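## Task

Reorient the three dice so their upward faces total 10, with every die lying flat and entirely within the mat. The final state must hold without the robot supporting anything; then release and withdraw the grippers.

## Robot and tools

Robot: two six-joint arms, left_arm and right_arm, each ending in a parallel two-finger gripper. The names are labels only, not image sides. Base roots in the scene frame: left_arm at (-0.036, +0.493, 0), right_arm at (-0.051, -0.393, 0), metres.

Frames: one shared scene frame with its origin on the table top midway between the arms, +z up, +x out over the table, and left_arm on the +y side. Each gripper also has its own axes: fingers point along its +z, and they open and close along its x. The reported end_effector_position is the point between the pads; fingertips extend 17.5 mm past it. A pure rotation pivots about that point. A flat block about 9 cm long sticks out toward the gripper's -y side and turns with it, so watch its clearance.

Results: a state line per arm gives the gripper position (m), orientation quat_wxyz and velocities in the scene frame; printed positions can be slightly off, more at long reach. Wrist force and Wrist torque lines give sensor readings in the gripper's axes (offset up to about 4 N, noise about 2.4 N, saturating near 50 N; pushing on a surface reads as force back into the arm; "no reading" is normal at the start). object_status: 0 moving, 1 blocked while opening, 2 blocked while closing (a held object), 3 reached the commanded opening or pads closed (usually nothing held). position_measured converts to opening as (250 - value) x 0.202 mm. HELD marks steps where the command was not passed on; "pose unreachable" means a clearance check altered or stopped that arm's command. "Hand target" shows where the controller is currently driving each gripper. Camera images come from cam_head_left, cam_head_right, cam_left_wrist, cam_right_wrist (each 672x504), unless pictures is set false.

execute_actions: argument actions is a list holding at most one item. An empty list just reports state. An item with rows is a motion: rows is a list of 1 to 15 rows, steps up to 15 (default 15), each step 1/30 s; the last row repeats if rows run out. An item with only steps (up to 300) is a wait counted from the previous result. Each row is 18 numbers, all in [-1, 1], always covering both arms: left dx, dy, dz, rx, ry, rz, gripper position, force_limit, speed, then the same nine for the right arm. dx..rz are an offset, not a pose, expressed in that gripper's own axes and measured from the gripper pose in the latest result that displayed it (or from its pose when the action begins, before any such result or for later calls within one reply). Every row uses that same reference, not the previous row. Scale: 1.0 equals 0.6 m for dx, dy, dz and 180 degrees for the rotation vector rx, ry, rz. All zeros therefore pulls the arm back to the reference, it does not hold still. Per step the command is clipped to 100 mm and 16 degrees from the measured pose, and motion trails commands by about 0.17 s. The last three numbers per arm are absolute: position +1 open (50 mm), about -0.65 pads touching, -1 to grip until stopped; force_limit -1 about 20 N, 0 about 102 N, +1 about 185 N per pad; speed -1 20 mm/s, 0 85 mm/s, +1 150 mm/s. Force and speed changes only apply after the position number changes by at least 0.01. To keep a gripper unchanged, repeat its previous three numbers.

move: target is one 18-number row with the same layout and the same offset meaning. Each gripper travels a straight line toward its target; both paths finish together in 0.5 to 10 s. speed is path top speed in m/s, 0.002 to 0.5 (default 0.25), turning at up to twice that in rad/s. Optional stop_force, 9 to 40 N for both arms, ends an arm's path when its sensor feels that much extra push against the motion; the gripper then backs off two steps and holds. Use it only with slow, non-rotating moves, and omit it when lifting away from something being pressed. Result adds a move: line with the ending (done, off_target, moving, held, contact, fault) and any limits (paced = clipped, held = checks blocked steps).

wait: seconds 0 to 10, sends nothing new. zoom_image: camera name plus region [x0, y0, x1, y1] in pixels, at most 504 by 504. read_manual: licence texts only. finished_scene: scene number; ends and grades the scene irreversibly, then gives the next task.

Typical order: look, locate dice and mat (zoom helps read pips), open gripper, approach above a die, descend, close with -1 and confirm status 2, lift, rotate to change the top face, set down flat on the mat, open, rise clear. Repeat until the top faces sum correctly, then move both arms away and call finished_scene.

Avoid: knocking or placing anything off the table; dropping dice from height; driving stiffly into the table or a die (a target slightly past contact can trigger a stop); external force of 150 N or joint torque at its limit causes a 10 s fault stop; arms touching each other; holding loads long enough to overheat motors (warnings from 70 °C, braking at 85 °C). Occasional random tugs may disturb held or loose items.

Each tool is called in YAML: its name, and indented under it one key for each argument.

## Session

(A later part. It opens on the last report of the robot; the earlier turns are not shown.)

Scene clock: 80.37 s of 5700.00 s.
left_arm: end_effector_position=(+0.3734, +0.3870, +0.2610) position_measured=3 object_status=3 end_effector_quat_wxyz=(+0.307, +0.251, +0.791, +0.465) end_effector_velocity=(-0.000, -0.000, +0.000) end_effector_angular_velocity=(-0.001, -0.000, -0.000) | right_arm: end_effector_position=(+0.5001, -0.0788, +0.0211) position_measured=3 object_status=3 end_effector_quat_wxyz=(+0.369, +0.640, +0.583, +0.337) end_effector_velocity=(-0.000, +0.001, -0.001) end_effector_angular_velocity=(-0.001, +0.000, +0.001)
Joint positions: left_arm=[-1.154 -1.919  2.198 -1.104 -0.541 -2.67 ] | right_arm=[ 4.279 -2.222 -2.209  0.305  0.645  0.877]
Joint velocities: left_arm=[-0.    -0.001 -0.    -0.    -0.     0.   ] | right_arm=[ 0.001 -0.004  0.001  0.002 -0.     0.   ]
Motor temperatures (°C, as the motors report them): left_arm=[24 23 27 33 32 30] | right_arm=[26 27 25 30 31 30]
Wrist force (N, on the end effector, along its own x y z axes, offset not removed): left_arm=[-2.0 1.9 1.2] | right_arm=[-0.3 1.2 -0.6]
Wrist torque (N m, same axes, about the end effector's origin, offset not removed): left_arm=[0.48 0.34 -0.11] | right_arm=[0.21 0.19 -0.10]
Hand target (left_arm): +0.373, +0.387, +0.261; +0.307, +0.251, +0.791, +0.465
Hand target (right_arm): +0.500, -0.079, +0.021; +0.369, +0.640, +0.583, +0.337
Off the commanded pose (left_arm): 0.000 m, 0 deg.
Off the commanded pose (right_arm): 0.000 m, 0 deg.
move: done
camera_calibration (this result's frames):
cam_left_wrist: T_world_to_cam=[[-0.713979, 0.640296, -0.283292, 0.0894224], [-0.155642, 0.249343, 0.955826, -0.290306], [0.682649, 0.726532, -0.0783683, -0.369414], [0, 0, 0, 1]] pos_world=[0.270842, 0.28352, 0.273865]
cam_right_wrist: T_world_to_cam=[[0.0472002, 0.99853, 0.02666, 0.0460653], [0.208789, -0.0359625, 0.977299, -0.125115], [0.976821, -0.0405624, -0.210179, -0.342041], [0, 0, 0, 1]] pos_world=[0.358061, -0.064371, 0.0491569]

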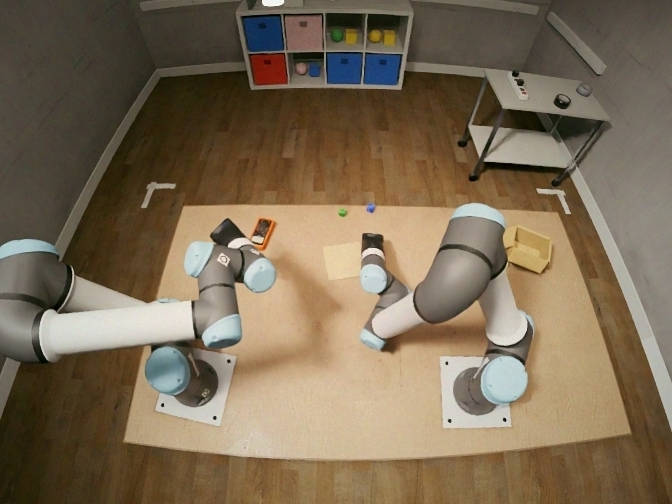

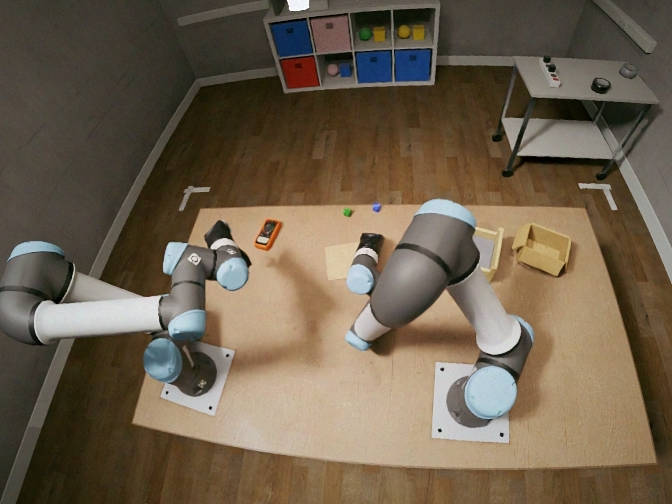

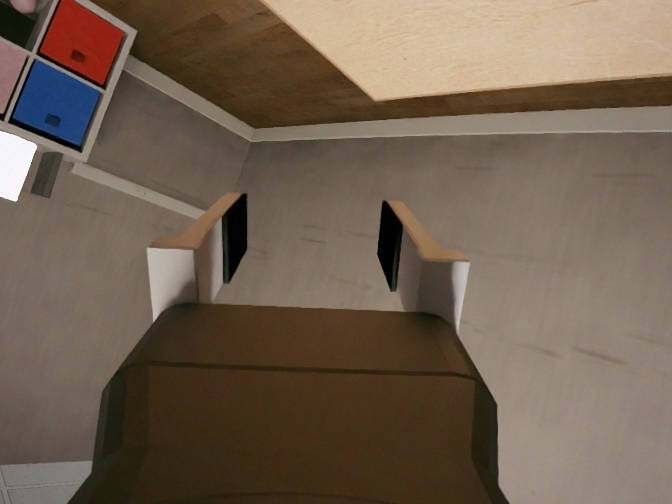

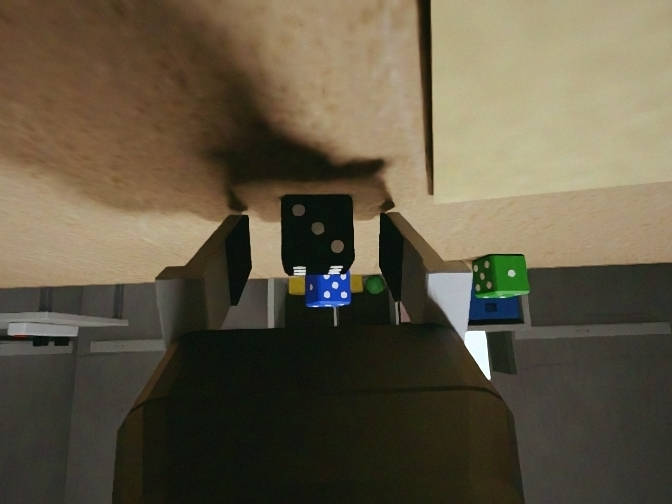

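move:
  target: [0,0,0,0,0,0,1,0,0,0,0,0,0,0,0,-1,-0.5,0]

move:
  target: [0,0,0,0,0,0,1,0,0,0,0.1,-0.058,0,0,0,-1,-0.5,0]
  speed: 0.1

move:
  target: [0,0,0,0,0,0,1,0,0,0.147,-0.15,-0.125,0.5,0,0,-1,-0.5,0]
  speed: 0.2

Scene clock: 98.60 s of 5700.00 s.
left_arm: end_effector_position=(+0.3734, +0.3870, +0.2610) position_measured=3 object_status=3 end_effector_quat_wxyz=(+0.307, +0.251, +0.791, +0.465) end_effector_velocity=(+0.000, -0.000, -0.000) end_effector_angular_velocity=(-0.000, -0.000, +0.000) | right_arm: end_effector_position=(+0.5001, -0.0788, +0.0211) position_measured=131 object_status=2 end_effector_quat_wxyz=(+0.369, +0.640, +0.583, +0.337) end_effector_velocity=(+0.000, -0.000, +0.000) end_effector_angular_velocity=(+0.000, +0.000, -0.000)
Joint positions: left_arm=[-1.154 -1.919  2.198 -1.104 -0.541 -2.67 ] | right_arm=[ 4.279 -2.222 -2.209  0.305  0.645  0.877]
Joint velocities: left_arm=[-0.     0.    -0.     0.     0.    -0.001] | right_arm=[-0.001  0.001 -0.     0.     0.    -0.   ]
Motor temperatures (°C, as the motors report them): left_arm=[24 23 27 33 32 30] | right_arm=[26 27 25 30 31 30]
Wrist force (N, on the end effector, along its own x y z axes, offset not removed): left_arm=[-2.3 2.2 1.5] | right_arm=[0.3 2.1 -1.5]
Wrist torque (N m, same axes, about the end effector's origin, offset not removed): left_arm=[0.46 0.36 -0.12] | right_arm=[0.33 -0.22 -0.05]
Hand target (left_arm): +0.373, +0.387, +0.261; +0.307, +0.251, +0.791, +0.465
Hand target (right_arm): +0.500, -0.079, +0.021; +0.369, +0.640, +0.583, +0.337
Off the commanded pose (left_arm): 0.000 m, 0 deg.
Off the commanded pose (right_arm): 0.000 m, 0 deg.
After step 90, 14.53 s passed at rest.
move: done
camera_calibration (this result's frames):
cam_left_wrist: T_world_to_cam=[[-0.713979, 0.640296, -0.283293, 0.0894224], [-0.155642, 0.249343, 0.955826, -0.290306], [0.682649, 0.726532, -0.0783683, -0.369414], [0, 0, 0, 1]] pos_world=[0.270842, 0.28352, 0.273865]
cam_right_wrist: T_world_to_cam=[[0.0471878, 0.998531, 0.0266411, 0.046063], [0.20879, -0.0359415, 0.9773, -0.125101], [0.976821, -0.0405542, -0.210179, -0.342048], [0, 0, 0, 1]] pos_world=[0.358066, -0.0643632, 0.049143]

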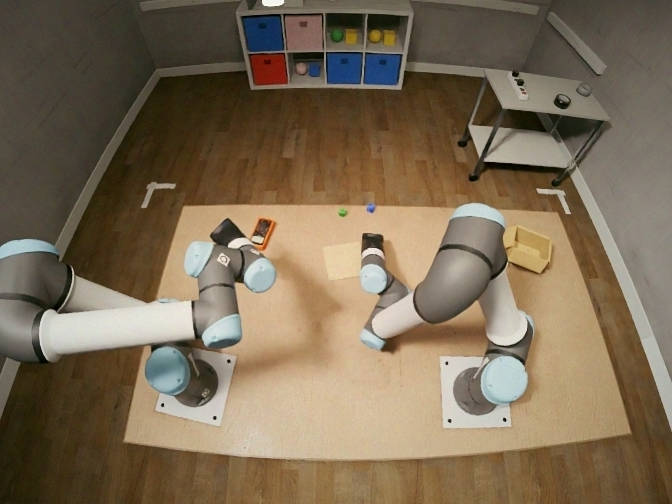

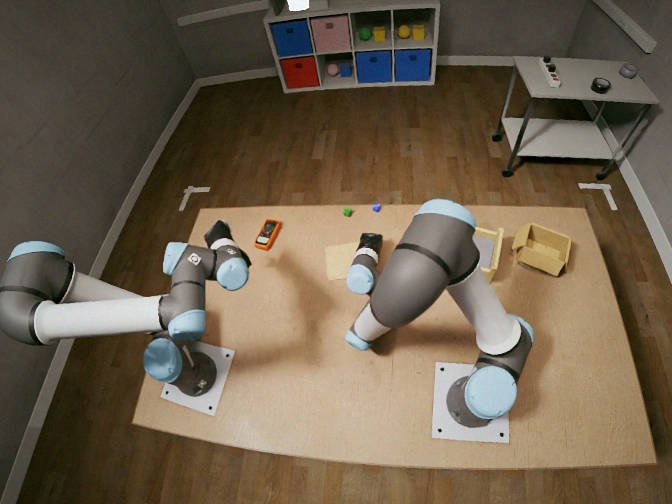

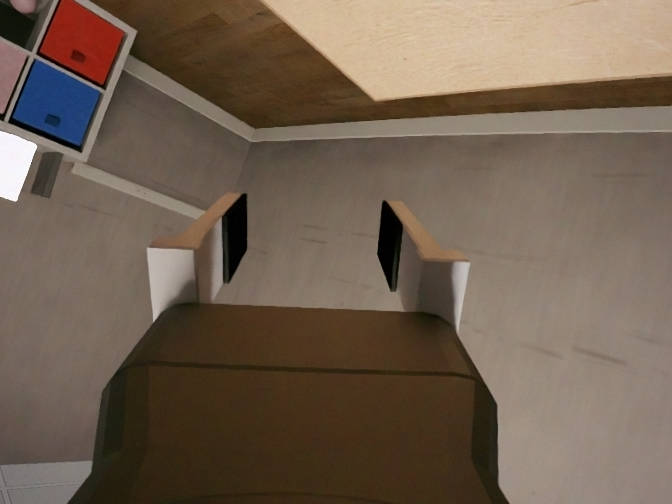

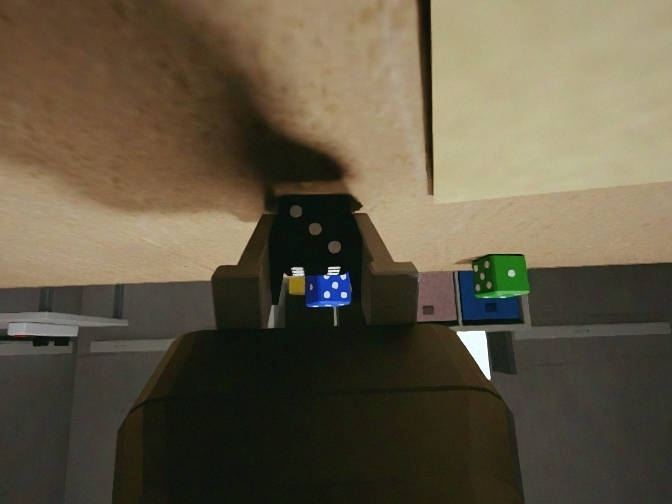

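Scene clock: 99.80 s of 5700.00 s.
left_arm: end_effector_position=(+0.3734, +0.3870, +0.2610) position_measured=3 object_status=3 end_effector_quat_wxyz=(+0.307, +0.251, +0.791, +0.465) end_effector_velocity=(-0.000, -0.000, +0.000) end_effector_angular_velocity=(-0.001, -0.000, +0.000) | right_arm: end_effector_position=(+0.5000, -0.0790, +0.0902) position_measured=131 object_status=2 end_effector_quat_wxyz=(+0.369, +0.640, +0.583, +0.337) end_effector_velocity=(-0.001, +0.001, +0.002) end_effector_angular_velocity=(+0.000, +0.001, +0.001)
Joint positions: left_arm=[-1.154 -1.919  2.198 -1.104 -0.541 -2.67 ] | right_arm=[ 4.279 -2.033 -2.211  0.119  0.645  0.877]
Joint velocities: left_arm=[ 0.    -0.001 -0.    -0.    -0.     0.   ] | right_arm=[ 0.002  0.007  0.001 -0.009  0.     0.002]
Motor temperatures (°C, as the motors report them): left_arm=[24 23 27 33 32 30] | right_arm=[26 27 25 30 31 30]
Wrist force (N, on the end effector, along its own x y z axes, offset not removed): left_arm=[-2.2 3.2 1.9] | right_arm=[-0.2 1.7 0.9]
Wrist torque (N m, same axes, about the end effector's origin, offset not removed): left_arm=[0.60 0.44 -0.16] | right_arm=[0.46 0.04 -0.08]
Hand target (left_arm): +0.373, +0.387, +0.261; +0.307, +0.251, +0.791, +0.465
Hand target (right_arm): +0.500, -0.079, +0.090; +0.369, +0.640, +0.583, +0.337
Off the commanded pose (left_arm): 0.000 m, 0 deg.
Off the commanded pose (right_arm): 0.000 m, 0 deg.
move: done
camera_calibration (this result's frames):
cam_left_wrist: T_world_to_cam=[[-0.713979, 0.640296, -0.283293, 0.0894226], [-0.155642, 0.249343, 0.955826, -0.290306], [0.682648, 0.726533, -0.0783686, -0.369414], [0, 0, 0, 1]] pos_world=[0.270842, 0.28352, 0.273865]
cam_right_wrist: T_world_to_cam=[[0.0470717, 0.998534, 0.0267052, 0.0444114], [0.208753, -0.0359782, 0.977306, -0.192644], [0.976835, -0.0404287, -0.21014, -0.327391], [0, 0, 0, 1]] pos_world=[0.357931, -0.0645133, 0.118289]

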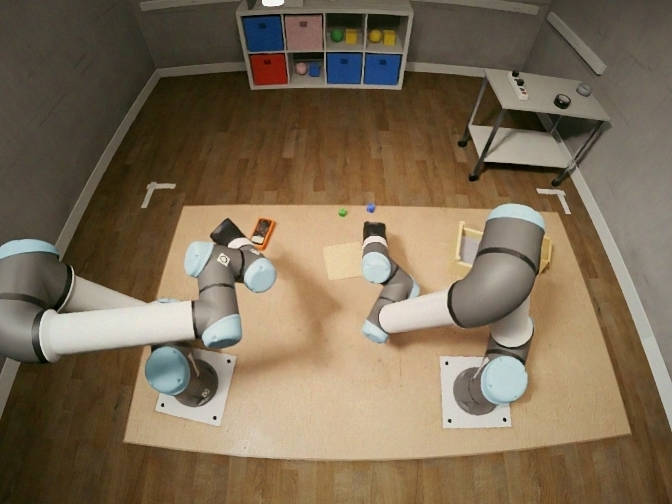

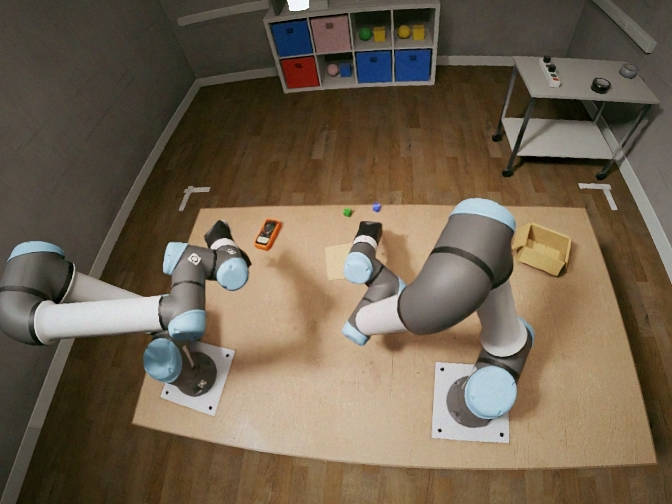

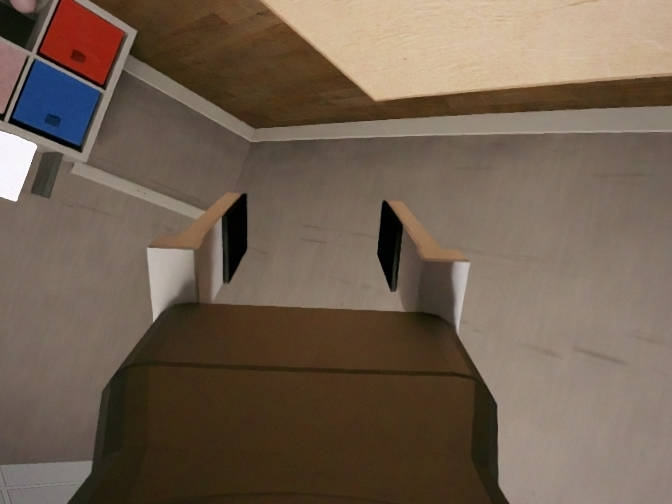

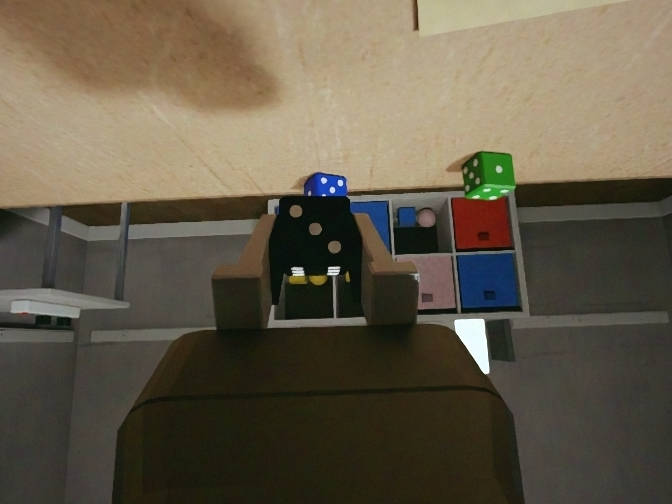

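Scene clock: 104.23 s of 5700.00 s.
left_arm: end_effector_position=(+0.3734, +0.3870, +0.2610) position_measured=3 object_status=3 end_effector_quat_wxyz=(+0.307, +0.251, +0.791, +0.465) end_effector_velocity=(+0.000, +0.000, -0.000) end_effector_angular_velocity=(+0.001, +0.000, +0.000) | right_arm: end_effector_position=(+0.3987, +0.0190, +0.0501) position_measured=131 object_status=2 end_effector_quat_wxyz=(-0.192, +0.714, +0.651, -0.173) end_effector_velocity=(-0.001, +0.001, -0.000) end_effector_angular_velocity=(+0.000, +0.012, +0.001)
Joint positions: left_arm=[-1.154 -1.919  2.198 -1.104 -0.541 -2.67 ] | right_arm=[ 3.96  -2.263 -1.358 -1.451  1.959  0.785]
Joint velocities: left_arm=[ 0.     0.001 -0.     0.    -0.     0.   ] | right_arm=[-0.001 -0.007  0.01  -0.014  0.007 -0.006]
Motor temperatures (°C, as the motors report them): left_arm=[24 23 27 33 32 30] | right_arm=[26 27 25 30 31 30]
Wrist force (N, on the end effector, along its own x y z axes, offset not removed): left_arm=[-2.5 2.4 2.3] | right_arm=[-1.2 0.8 1.4]
Wrist torque (N m, same axes, about the end effector's origin, offset not removed): left_arm=[0.50 0.45 -0.09] | right_arm=[0.17 0.18 0.00]
Hand target (left_arm): +0.373, +0.387, +0.261; +0.307, +0.251, +0.791, +0.465
Hand target (right_arm): +0.399, +0.019, +0.050; -0.192, +0.714, +0.651, -0.174
Off the commanded pose (left_arm): 0.000 m, 0 deg.
Off the commanded pose (right_arm): 0.000 m, 0 deg.
move: done
camera_calibration (this result's frames):
cam_left_wrist: T_world_to_cam=[[-0.713979, 0.640296, -0.283292, 0.0894224], [-0.155642, 0.249342, 0.955826, -0.290306], [0.682648, 0.726533, -0.0783683, -0.369414], [0, 0, 0, 1]] pos_world=[0.270842, 0.28352, 0.273865]
cam_right_wrist: T_world_to_cam=[[0.118649, 0.991768, 0.0481608, -0.0770458], [0.971879, -0.10606, -0.210246, -0.372222], [-0.203407, 0.0717519, -0.976462, 0.273976], [0, 0, 0, 1]] pos_world=[0.426625, 0.0172754, 0.19298]

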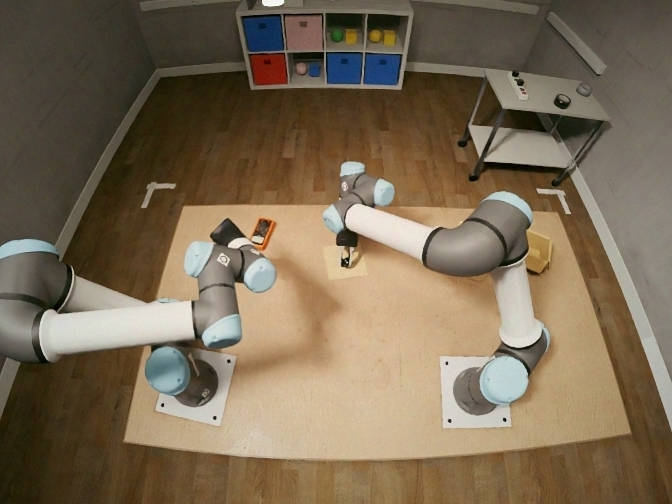

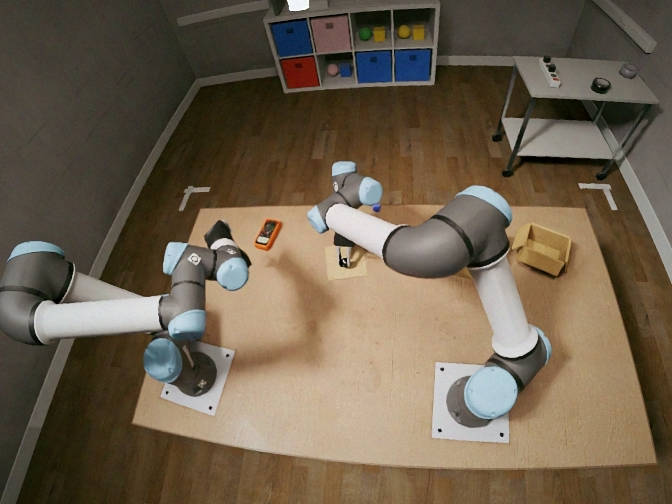

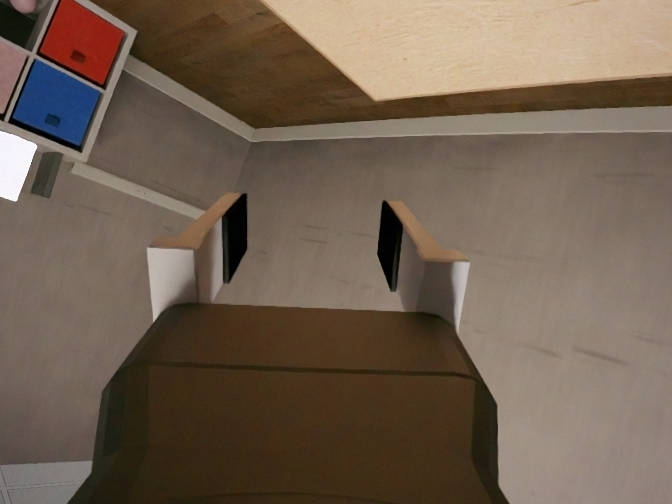

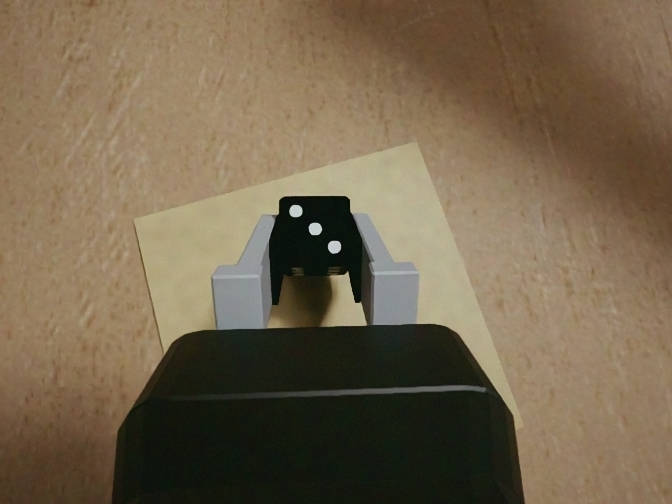

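move:
  target: [0,0,0,0,0,0,1,0,0,0,0.015,0.026,0,0,0,-1,-0.5,0]
  speed: 0.05

move:
  target: [0,0,0,0,0,0,1,0,0,0,0.01,0.0173,0,0,0,-1,-0.5,0]
  speed: 0.004
  stop_force: 9

move:
  target: [0,0,0,0,0,0,1,0,0,0,-0.0008,-0.0014,0,0,0,-1,-0.5,0]
  speed: 0.005

move:
  target: [0,0,0,0,0,0,1,0,0,0,0,0,0,0,0,1,-0.5,-0.6]

move:
  target: [0,0,0,0,0,0,1,0,0,0,-0.058,-0.1,-0.073,0,0,1,-0.5,-0.6]
  speed: 0.1

Scene clock: 116.53 s of 5700.00 s.
left_arm: end_effector_position=(+0.3734, +0.3870, +0.2610) position_measured=3 object_status=3 end_effector_quat_wxyz=(+0.307, +0.251, +0.791, +0.465) end_effector_velocity=(+0.000, +0.000, -0.000) end_effector_angular_velocity=(+0.001, +0.000, +0.000) | right_arm: end_effector_position=(+0.3988, +0.0190, +0.0324) position_measured=131 object_status=2 end_effector_quat_wxyz=(-0.192, +0.714, +0.651, -0.173) end_effector_velocity=(-0.000, +0.001, -0.002) end_effector_angular_velocity=(+0.000, -0.000, +0.001)
Joint positions: left_arm=[-1.154 -1.919  2.198 -1.104 -0.541 -2.67 ] | right_arm=[ 3.96  -2.283 -1.373 -1.416  1.959  0.785]
Joint velocities: left_arm=[ 0.     0.     0.    -0.    -0.     0.001] | right_arm=[ 0.001 -0.003 -0.002  0.005  0.     0.   ]
Motor temperatures (°C, as the motors report them): left_arm=[24 23 27 33 32 30] | right_arm=[26 27 25 30 31 30]
Wrist force (N, on the end effector, along its own x y z axes, offset not removed): left_arm=[-1.4 2.2 0.6] | right_arm=[1.1 1.4 3.0]
Wrist torque (N m, same axes, about the end effector's origin, offset not removed): left_arm=[0.38 0.34 -0.09] | right_arm=[0.42 -0.23 -0.24]
Hand target (left_arm): +0.373, +0.387, +0.261; +0.307, +0.251, +0.791, +0.465
Hand target (right_arm): +0.399, +0.019, +0.032; -0.192, +0.714, +0.651, -0.173
Off the commanded pose (left_arm): 0.000 m, 0 deg.
Off the commanded pose (right_arm): 0.000 m, 0 deg.
After step 90, 8.47 s passed at rest.
move: done
camera_calibration (this result's frames):
cam_left_wrist: T_world_to_cam=[[-0.713979, 0.640296, -0.283293, 0.0894225], [-0.155642, 0.249343, 0.955826, -0.290306], [0.682648, 0.726533, -0.0783685, -0.369414], [0, 0, 0, 1]] pos_world=[0.270842, 0.28352, 0.273865]
cam_right_wrist: T_world_to_cam=[[0.118665, 0.991766, 0.0481554, -0.076228], [0.971871, -0.106075, -0.210273, -0.37598], [-0.203433, 0.0717529, -0.976456, 0.256631], [0, 0, 0, 1]] pos_world=[0.426657, 0.0173042, 0.175201]

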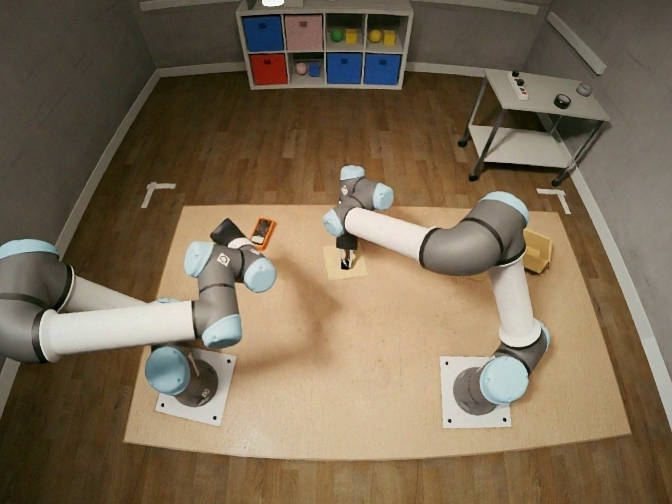

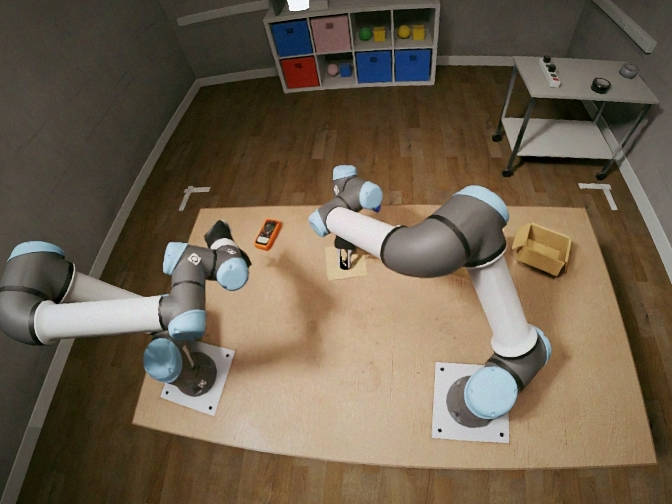

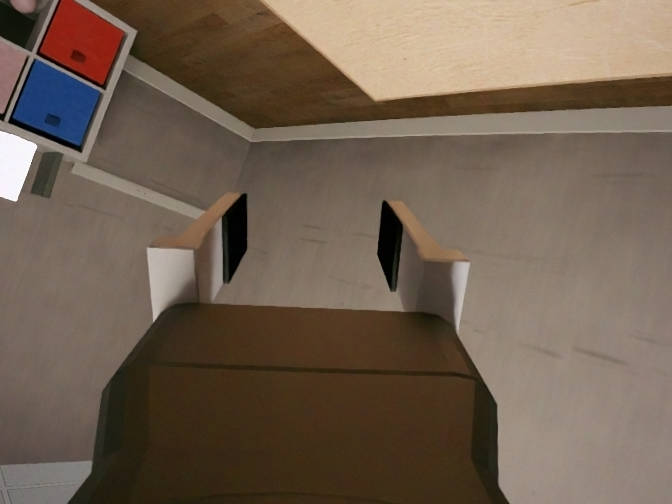

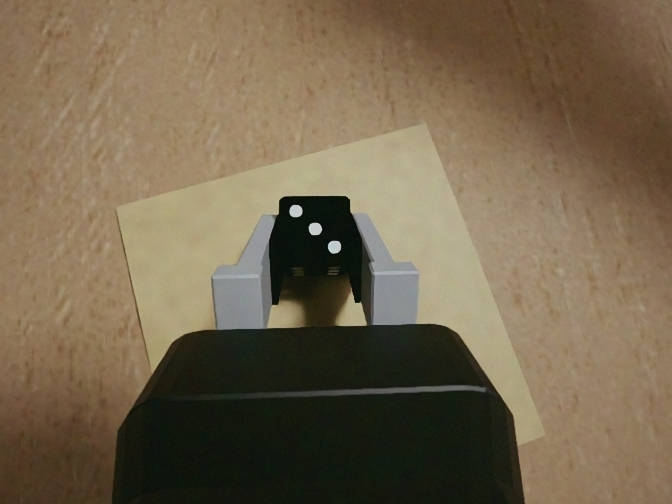

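Scene clock: 118.73 s of 5700.00 s.
left_arm: end_effector_position=(+0.3734, +0.3870, +0.2610) position_measured=3 object_status=3 end_effector_quat_wxyz=(+0.307, +0.251, +0.791, +0.465) end_effector_velocity=(+0.000, +0.000, +0.000) end_effector_angular_velocity=(+0.000, +0.000, +0.001) | right_arm: end_effector_position=(+0.3988, +0.0190, +0.0249) position_measured=131 object_status=2 end_effector_quat_wxyz=(-0.192, +0.714, +0.651, -0.173) end_effector_velocity=(-0.000, -0.001, +0.001) end_effector_angular_velocity=(-0.001, +0.001, -0.000)
Joint positions: left_arm=[-1.154 -1.919  2.198 -1.104 -0.541 -2.67 ] | right_arm=[ 3.96  -2.292 -1.378 -1.401  1.959  0.785]
Joint velocities: left_arm=[ 0.001  0.    -0.     0.    -0.     0.   ] | right_arm=[-0.     0.001 -0.    -0.003 -0.     0.   ]
Motor temperatures (°C, as the motors report them): left_arm=[24 23 27 33 32 30] | right_arm=[26 27 25 30 31 30]
Wrist force (N, on the end effector, along its own x y z axes, offset not removed): left_arm=[-2.6 3.9 2.9] | right_arm=[-3.3 -7.5 -14.2]
Wrist torque (N m, same axes, about the end effector's origin, offset not removed): left_arm=[0.80 0.44 -0.04] | right_arm=[0.36 -0.24 -0.03]
Hand target (left_arm): +0.373, +0.387, +0.261; +0.307, +0.251, +0.791, +0.465
Hand target (right_arm): +0.399, +0.019, +0.025; -0.192, +0.714, +0.651, -0.173
Off the commanded pose (left_arm): 0.000 m, 0 deg.
Off the commanded pose (right_arm): 0.005 m, 0 deg.
move: contact (right_arm)
camera_calibration (this result's frames):
cam_left_wrist: T_world_to_cam=[[-0.713979, 0.640296, -0.283293, 0.0894224], [-0.155642, 0.249343, 0.955826, -0.290306], [0.682649, 0.726532, -0.0783684, -0.369414], [0, 0, 0, 1]] pos_world=[0.270842, 0.28352, 0.273865]
cam_right_wrist: T_world_to_cam=[[0.118663, 0.991769, 0.0481065, -0.0758708], [0.971864, -0.10608, -0.210305, -0.377534], [-0.20347, 0.0717083, -0.976452, 0.249398], [0, 0, 0, 1]] pos_world=[0.42666, 0.0173135, 0.167778]

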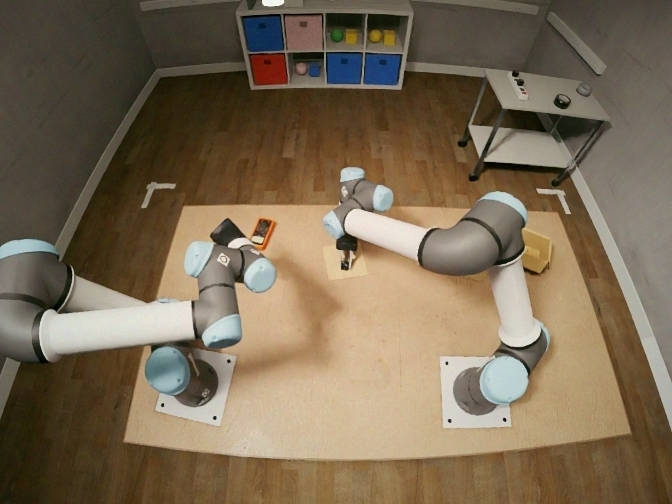

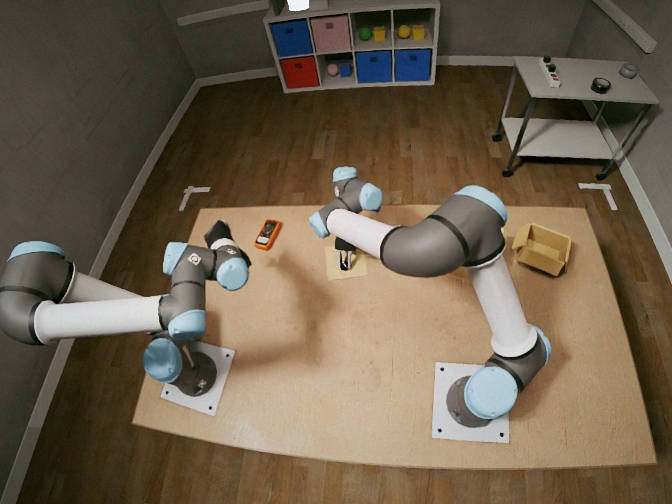

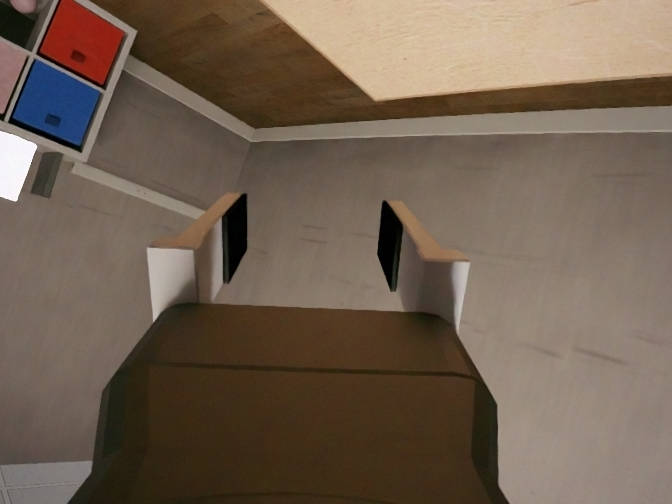

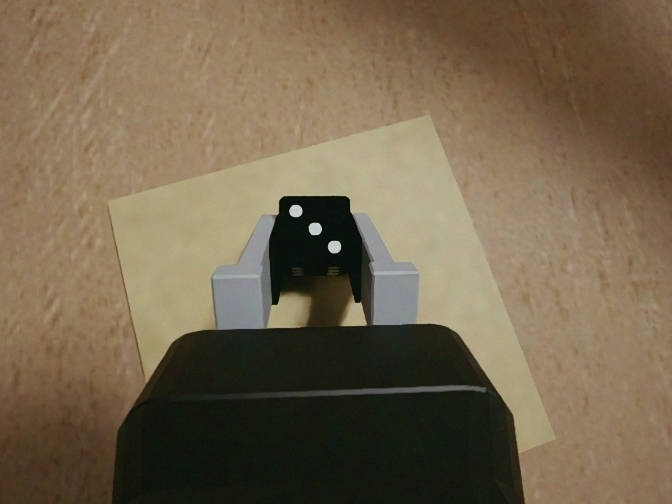

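Scene clock: 119.43 s of 5700.00 s.
left_arm: end_effector_position=(+0.3734, +0.3870, +0.2610) position_measured=3 object_status=3 end_effector_quat_wxyz=(+0.307, +0.251, +0.791, +0.465) end_effector_velocity=(-0.000, +0.000, +0.000) end_effector_angular_velocity=(-0.001, -0.000, +0.000) | right_arm: end_effector_position=(+0.3988, +0.0190, +0.0259) position_measured=131 object_status=2 end_effector_quat_wxyz=(-0.192, +0.714, +0.651, -0.173) end_effector_velocity=(-0.000, +0.000, +0.001) end_effector_angular_velocity=(+0.000, +0.000, +0.000)
Joint positions: left_arm=[-1.154 -1.919  2.198 -1.104 -0.541 -2.67 ] | right_arm=[ 3.96  -2.291 -1.378 -1.403  1.959  0.785]
Joint velocities: left_arm=[ 0.    -0.001  0.    -0.    -0.     0.   ] | right_arm=[ 0.001  0.001  0.001 -0.001  0.    -0.   ]
Motor temperatures (°C, as the motors report them): left_arm=[24 23 27 33 32 30] | right_arm=[26 27 25 30 31 30]
Wrist force (N, on the end effector, along its own x y z axes, offset not removed): left_arm=[-2.6 3.0 1.2] | right_arm=[0.9 1.3 -0.4]
Wrist torque (N m, same axes, about the end effector's origin, offset not removed): left_arm=[0.59 0.45 -0.13] | right_arm=[0.24 -0.23 -0.13]
Hand target (left_arm): +0.373, +0.387, +0.261; +0.307, +0.251, +0.791, +0.465
Hand target (right_arm): +0.399, +0.019, +0.026; -0.192, +0.714, +0.651, -0.173
Off the commanded pose (left_arm): 0.000 m, 0 deg.
Off the commanded pose (right_arm): 0.000 m, 0 deg.
move: done
camera_calibration (this result's frames):
cam_left_wrist: T_world_to_cam=[[-0.713979, 0.640296, -0.283292, 0.0894224], [-0.155642, 0.249343, 0.955826, -0.290306], [0.682648, 0.726532, -0.0783684, -0.369414], [0, 0, 0, 1]] pos_world=[0.270842, 0.28352, 0.273865]
cam_right_wrist: T_world_to_cam=[[0.118663, 0.991769, 0.0480935, -0.0759125], [0.971861, -0.106082, -0.210315, -0.377339], [-0.203482, 0.0716968, -0.97645, 0.250296], [0, 0, 0, 1]] pos_world=[0.42666, 0.0173134, 0.168692]

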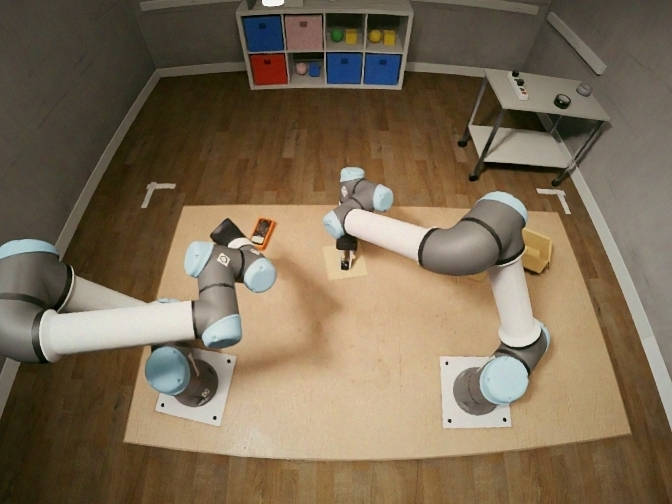

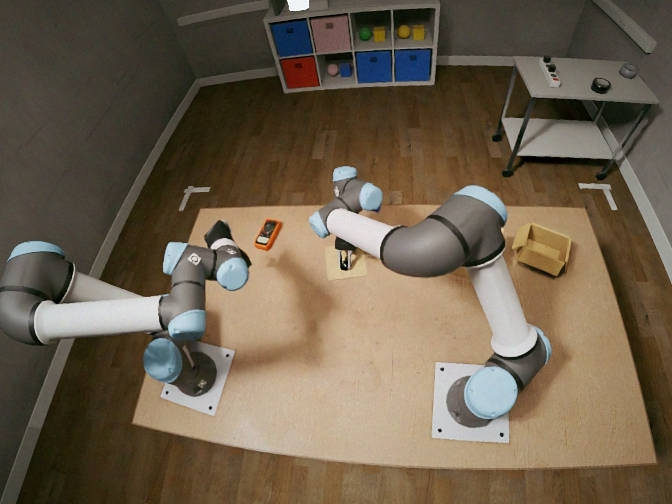

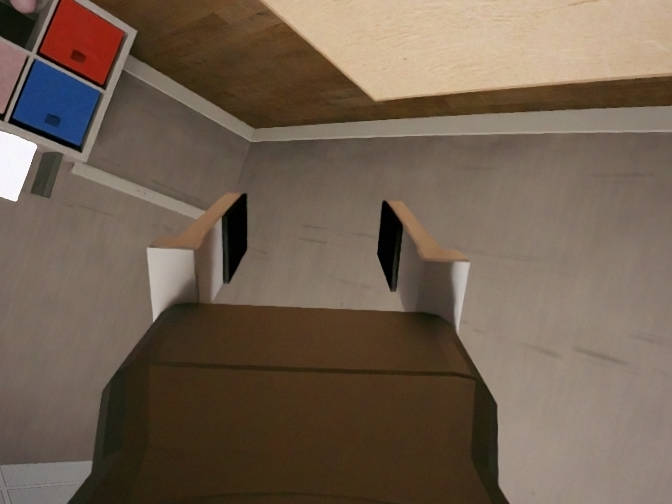

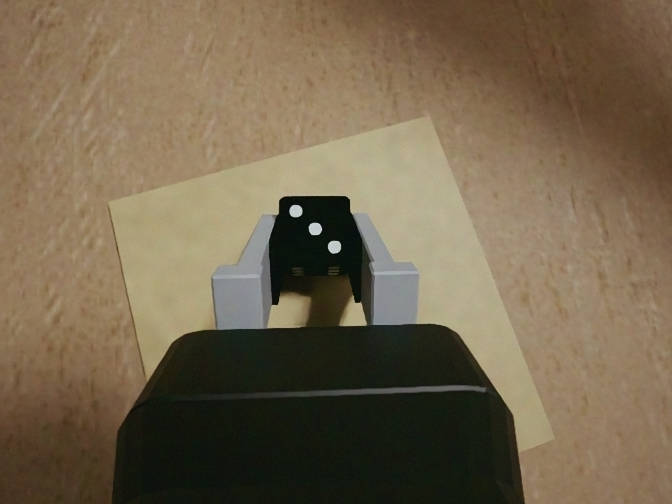

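Scene clock: 120.23 s of 5700.00 s.
left_arm: end_effector_position=(+0.3734, +0.3870, +0.2610) position_measured=3 object_status=3 end_effector_quat_wxyz=(+0.307, +0.251, +0.791, +0.465) end_effector_velocity=(-0.000, +0.000, +0.000) end_effector_angular_velocity=(-0.001, -0.000, +0.000) | right_arm: end_effector_position=(+0.3988, +0.0190, +0.0259) position_measured=3 object_status=3 end_effector_quat_wxyz=(-0.192, +0.714, +0.651, -0.173) end_effector_velocity=(+0.000, -0.000, -0.000) end_effector_angular_velocity=(+0.000, -0.000, +0.000)
Joint positions: left_arm=[-1.154 -1.919  2.198 -1.104 -0.541 -2.67 ] | right_arm=[ 3.96  -2.291 -1.378 -1.403  1.959  0.785]
Joint velocities: left_arm=[ 0.    -0.001  0.     0.    -0.    -0.   ] | right_arm=[-0. -0.  0.  0. -0. -0.]
Motor temperatures (°C, as the motors report them): left_arm=[24 23 27 33 32 30] | right_arm=[26 27 25 30 31 30]
Wrist force (N, on the end effector, along its own x y z axes, offset not removed): left_arm=[-1.0 2.7 2.6] | right_arm=[-0.5 0.3 1.1]
Wrist torque (N m, same axes, about the end effector's origin, offset not removed): left_arm=[0.50 0.23 -0.15] | right_arm=[0.09 -0.09 -0.01]
Hand target (left_arm): +0.373, +0.387, +0.261; +0.307, +0.251, +0.791, +0.465
Hand target (right_arm): +0.399, +0.019, +0.026; -0.192, +0.714, +0.651, -0.173
Off the commanded pose (left_arm): 0.000 m, 0 deg.
Off the commanded pose (right_arm): 0.000 m, 0 deg.
move: done
camera_calibration (this result's frames):
cam_left_wrist: T_world_to_cam=[[-0.713979, 0.640296, -0.283292, 0.0894224], [-0.155642, 0.249343, 0.955826, -0.290306], [0.682648, 0.726532, -0.0783684, -0.369414], [0, 0, 0, 1]] pos_world=[0.270842, 0.28352, 0.273865]
cam_right_wrist: T_world_to_cam=[[0.118663, 0.991769, 0.0480979, -0.0759145], [0.971862, -0.106081, -0.210312, -0.377337], [-0.203478, 0.0717007, -0.97645, 0.250311], [0, 0, 0, 1]] pos_world=[0.42666, 0.0173137, 0.168709]

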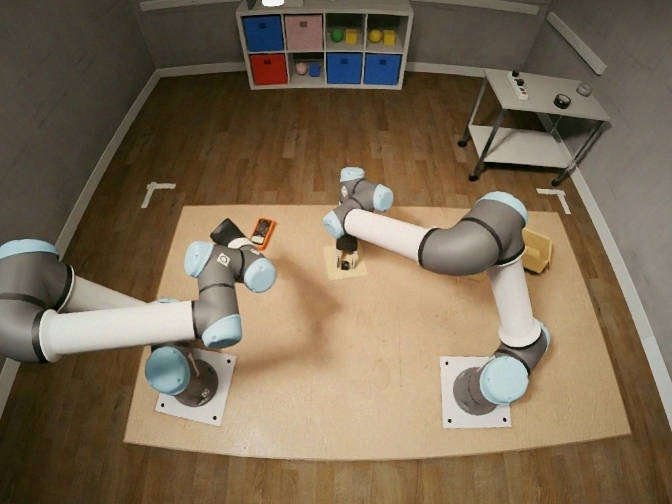

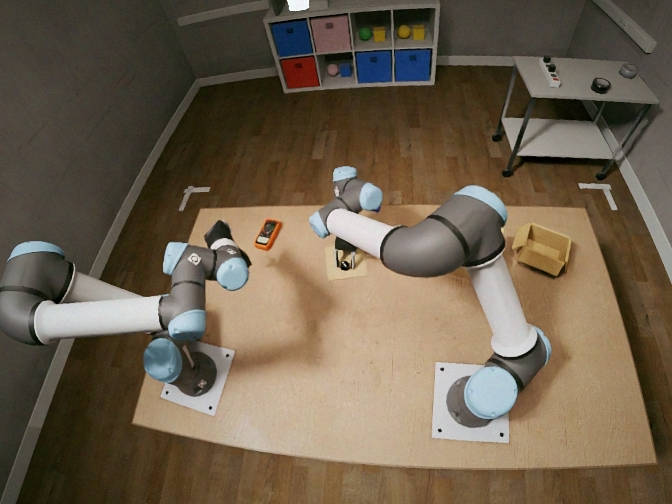

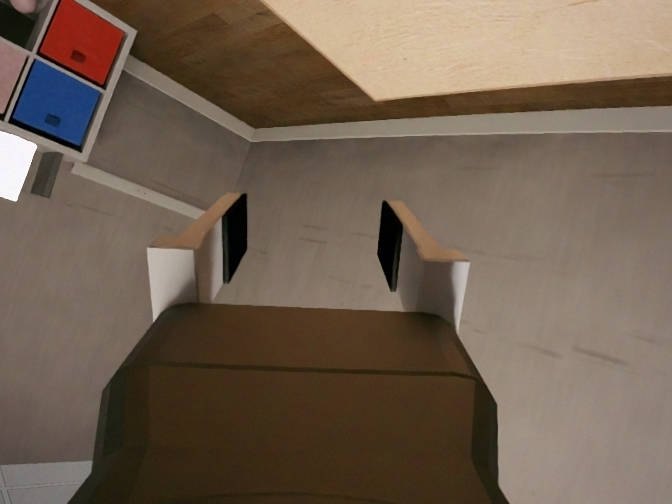

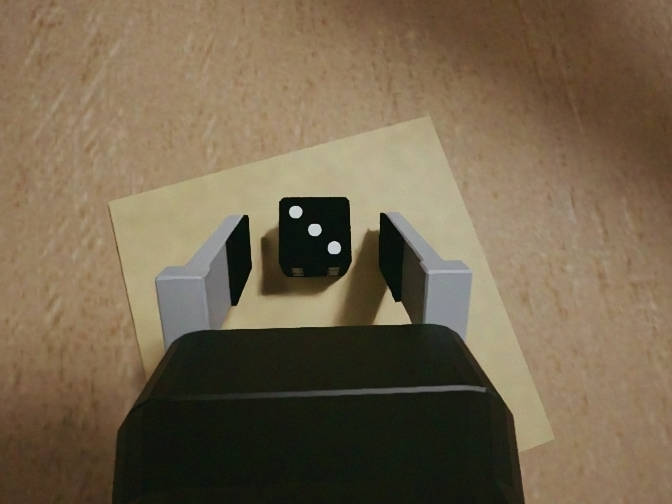

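Scene clock: 121.80 s of 5700.00 s.
left_arm: end_effector_position=(+0.3734, +0.3870, +0.2610) position_measured=3 object_status=3 end_effector_quat_wxyz=(+0.307, +0.251, +0.791, +0.465) end_effector_velocity=(+0.000, +0.000, +0.000) end_effector_angular_velocity=(-0.000, +0.000, +0.000) | right_arm: end_effector_position=(+0.3986, +0.0189, +0.0950) position_measured=3 object_status=3 end_effector_quat_wxyz=(-0.109, +0.731, +0.666, -0.098) end_effector_velocity=(-0.000, -0.000, +0.002) end_effector_angular_velocity=(-0.002, -0.007, -0.000)
Joint positions: left_arm=[-1.154 -1.919  2.198 -1.104 -0.541 -2.67 ] | right_arm=[ 4.022 -2.1   -1.469 -1.323  1.805  0.897]
Joint velocities: left_arm=[ 0.001 -0.001 -0.    -0.     0.     0.001] | right_arm=[ 0.003  0.006 -0.003  0.002 -0.006  0.004]
Motor temperatures (°C, as the motors report them): left_arm=[24 23 27 33 32 30] | right_arm=[26 27 25 30 31 30]
Wrist force (N, on the end effector, along its own x y z axes, offset not removed): left_arm=[-2.7 2.2 2.3] | right_arm=[1.0 -0.8 3.2]
Wrist torque (N m, same axes, about the end effector's origin, offset not removed): left_arm=[0.39 0.41 -0.05] | right_arm=[-0.06 -0.20 -0.23]
Hand target (left_arm): +0.373, +0.387, +0.261; +0.307, +0.251, +0.791, +0.465
Hand target (right_arm): +0.399, +0.019, +0.095; -0.109, +0.731, +0.667, -0.098
Off the commanded pose (left_arm): 0.000 m, 0 deg.
Off the commanded pose (right_arm): 0.000 m, 0 deg.
move: done
camera_calibration (this result's frames):
cam_left_wrist: T_world_to_cam=[[-0.713979, 0.640296, -0.283293, 0.0894224], [-0.155642, 0.249343, 0.955826, -0.290306], [0.682649, 0.726532, -0.0783684, -0.369414], [0, 0, 0, 1]] pos_world=[0.270842, 0.28352, 0.273865]
cam_right_wrist: T_world_to_cam=[[0.107536, 0.99281, 0.0525805, -0.0750826], [0.993954, -0.108538, 0.0165718, -0.392909], [0.0221596, 0.0504805, -0.998479, 0.230308], [0, 0, 0, 1]] pos_world=[0.393504, 0.0202713, 0.240417]

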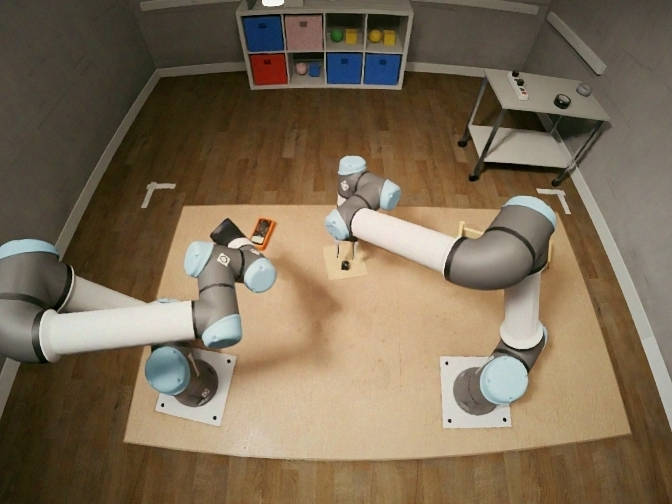

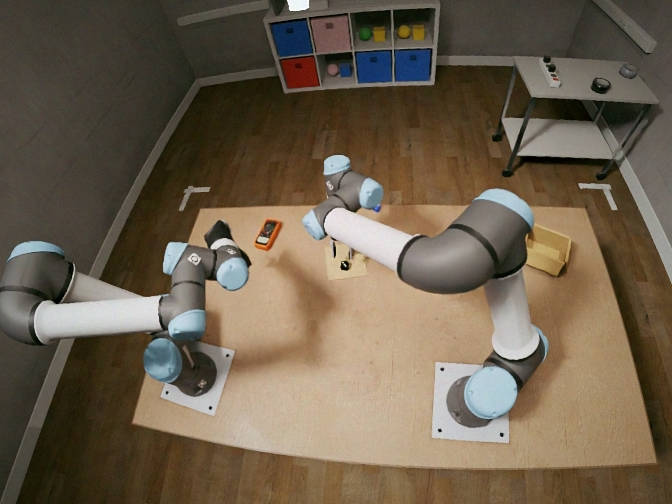

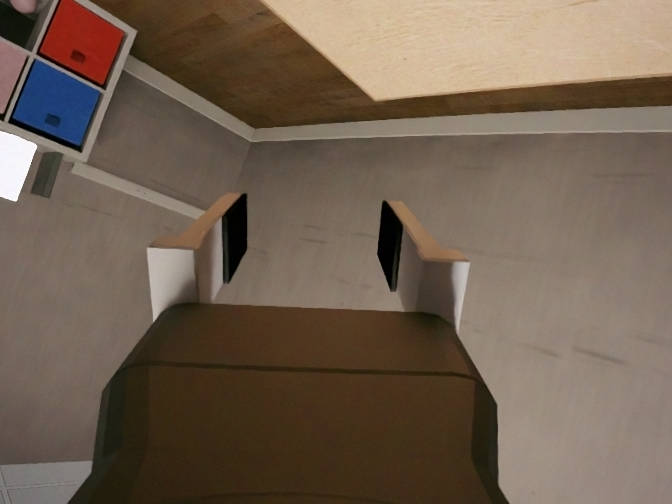

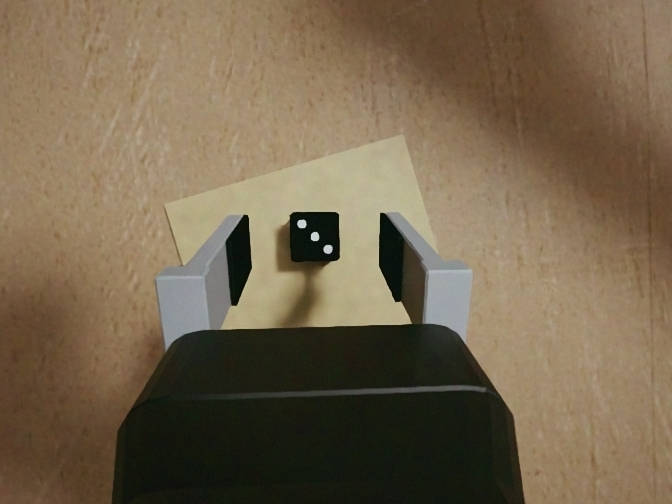

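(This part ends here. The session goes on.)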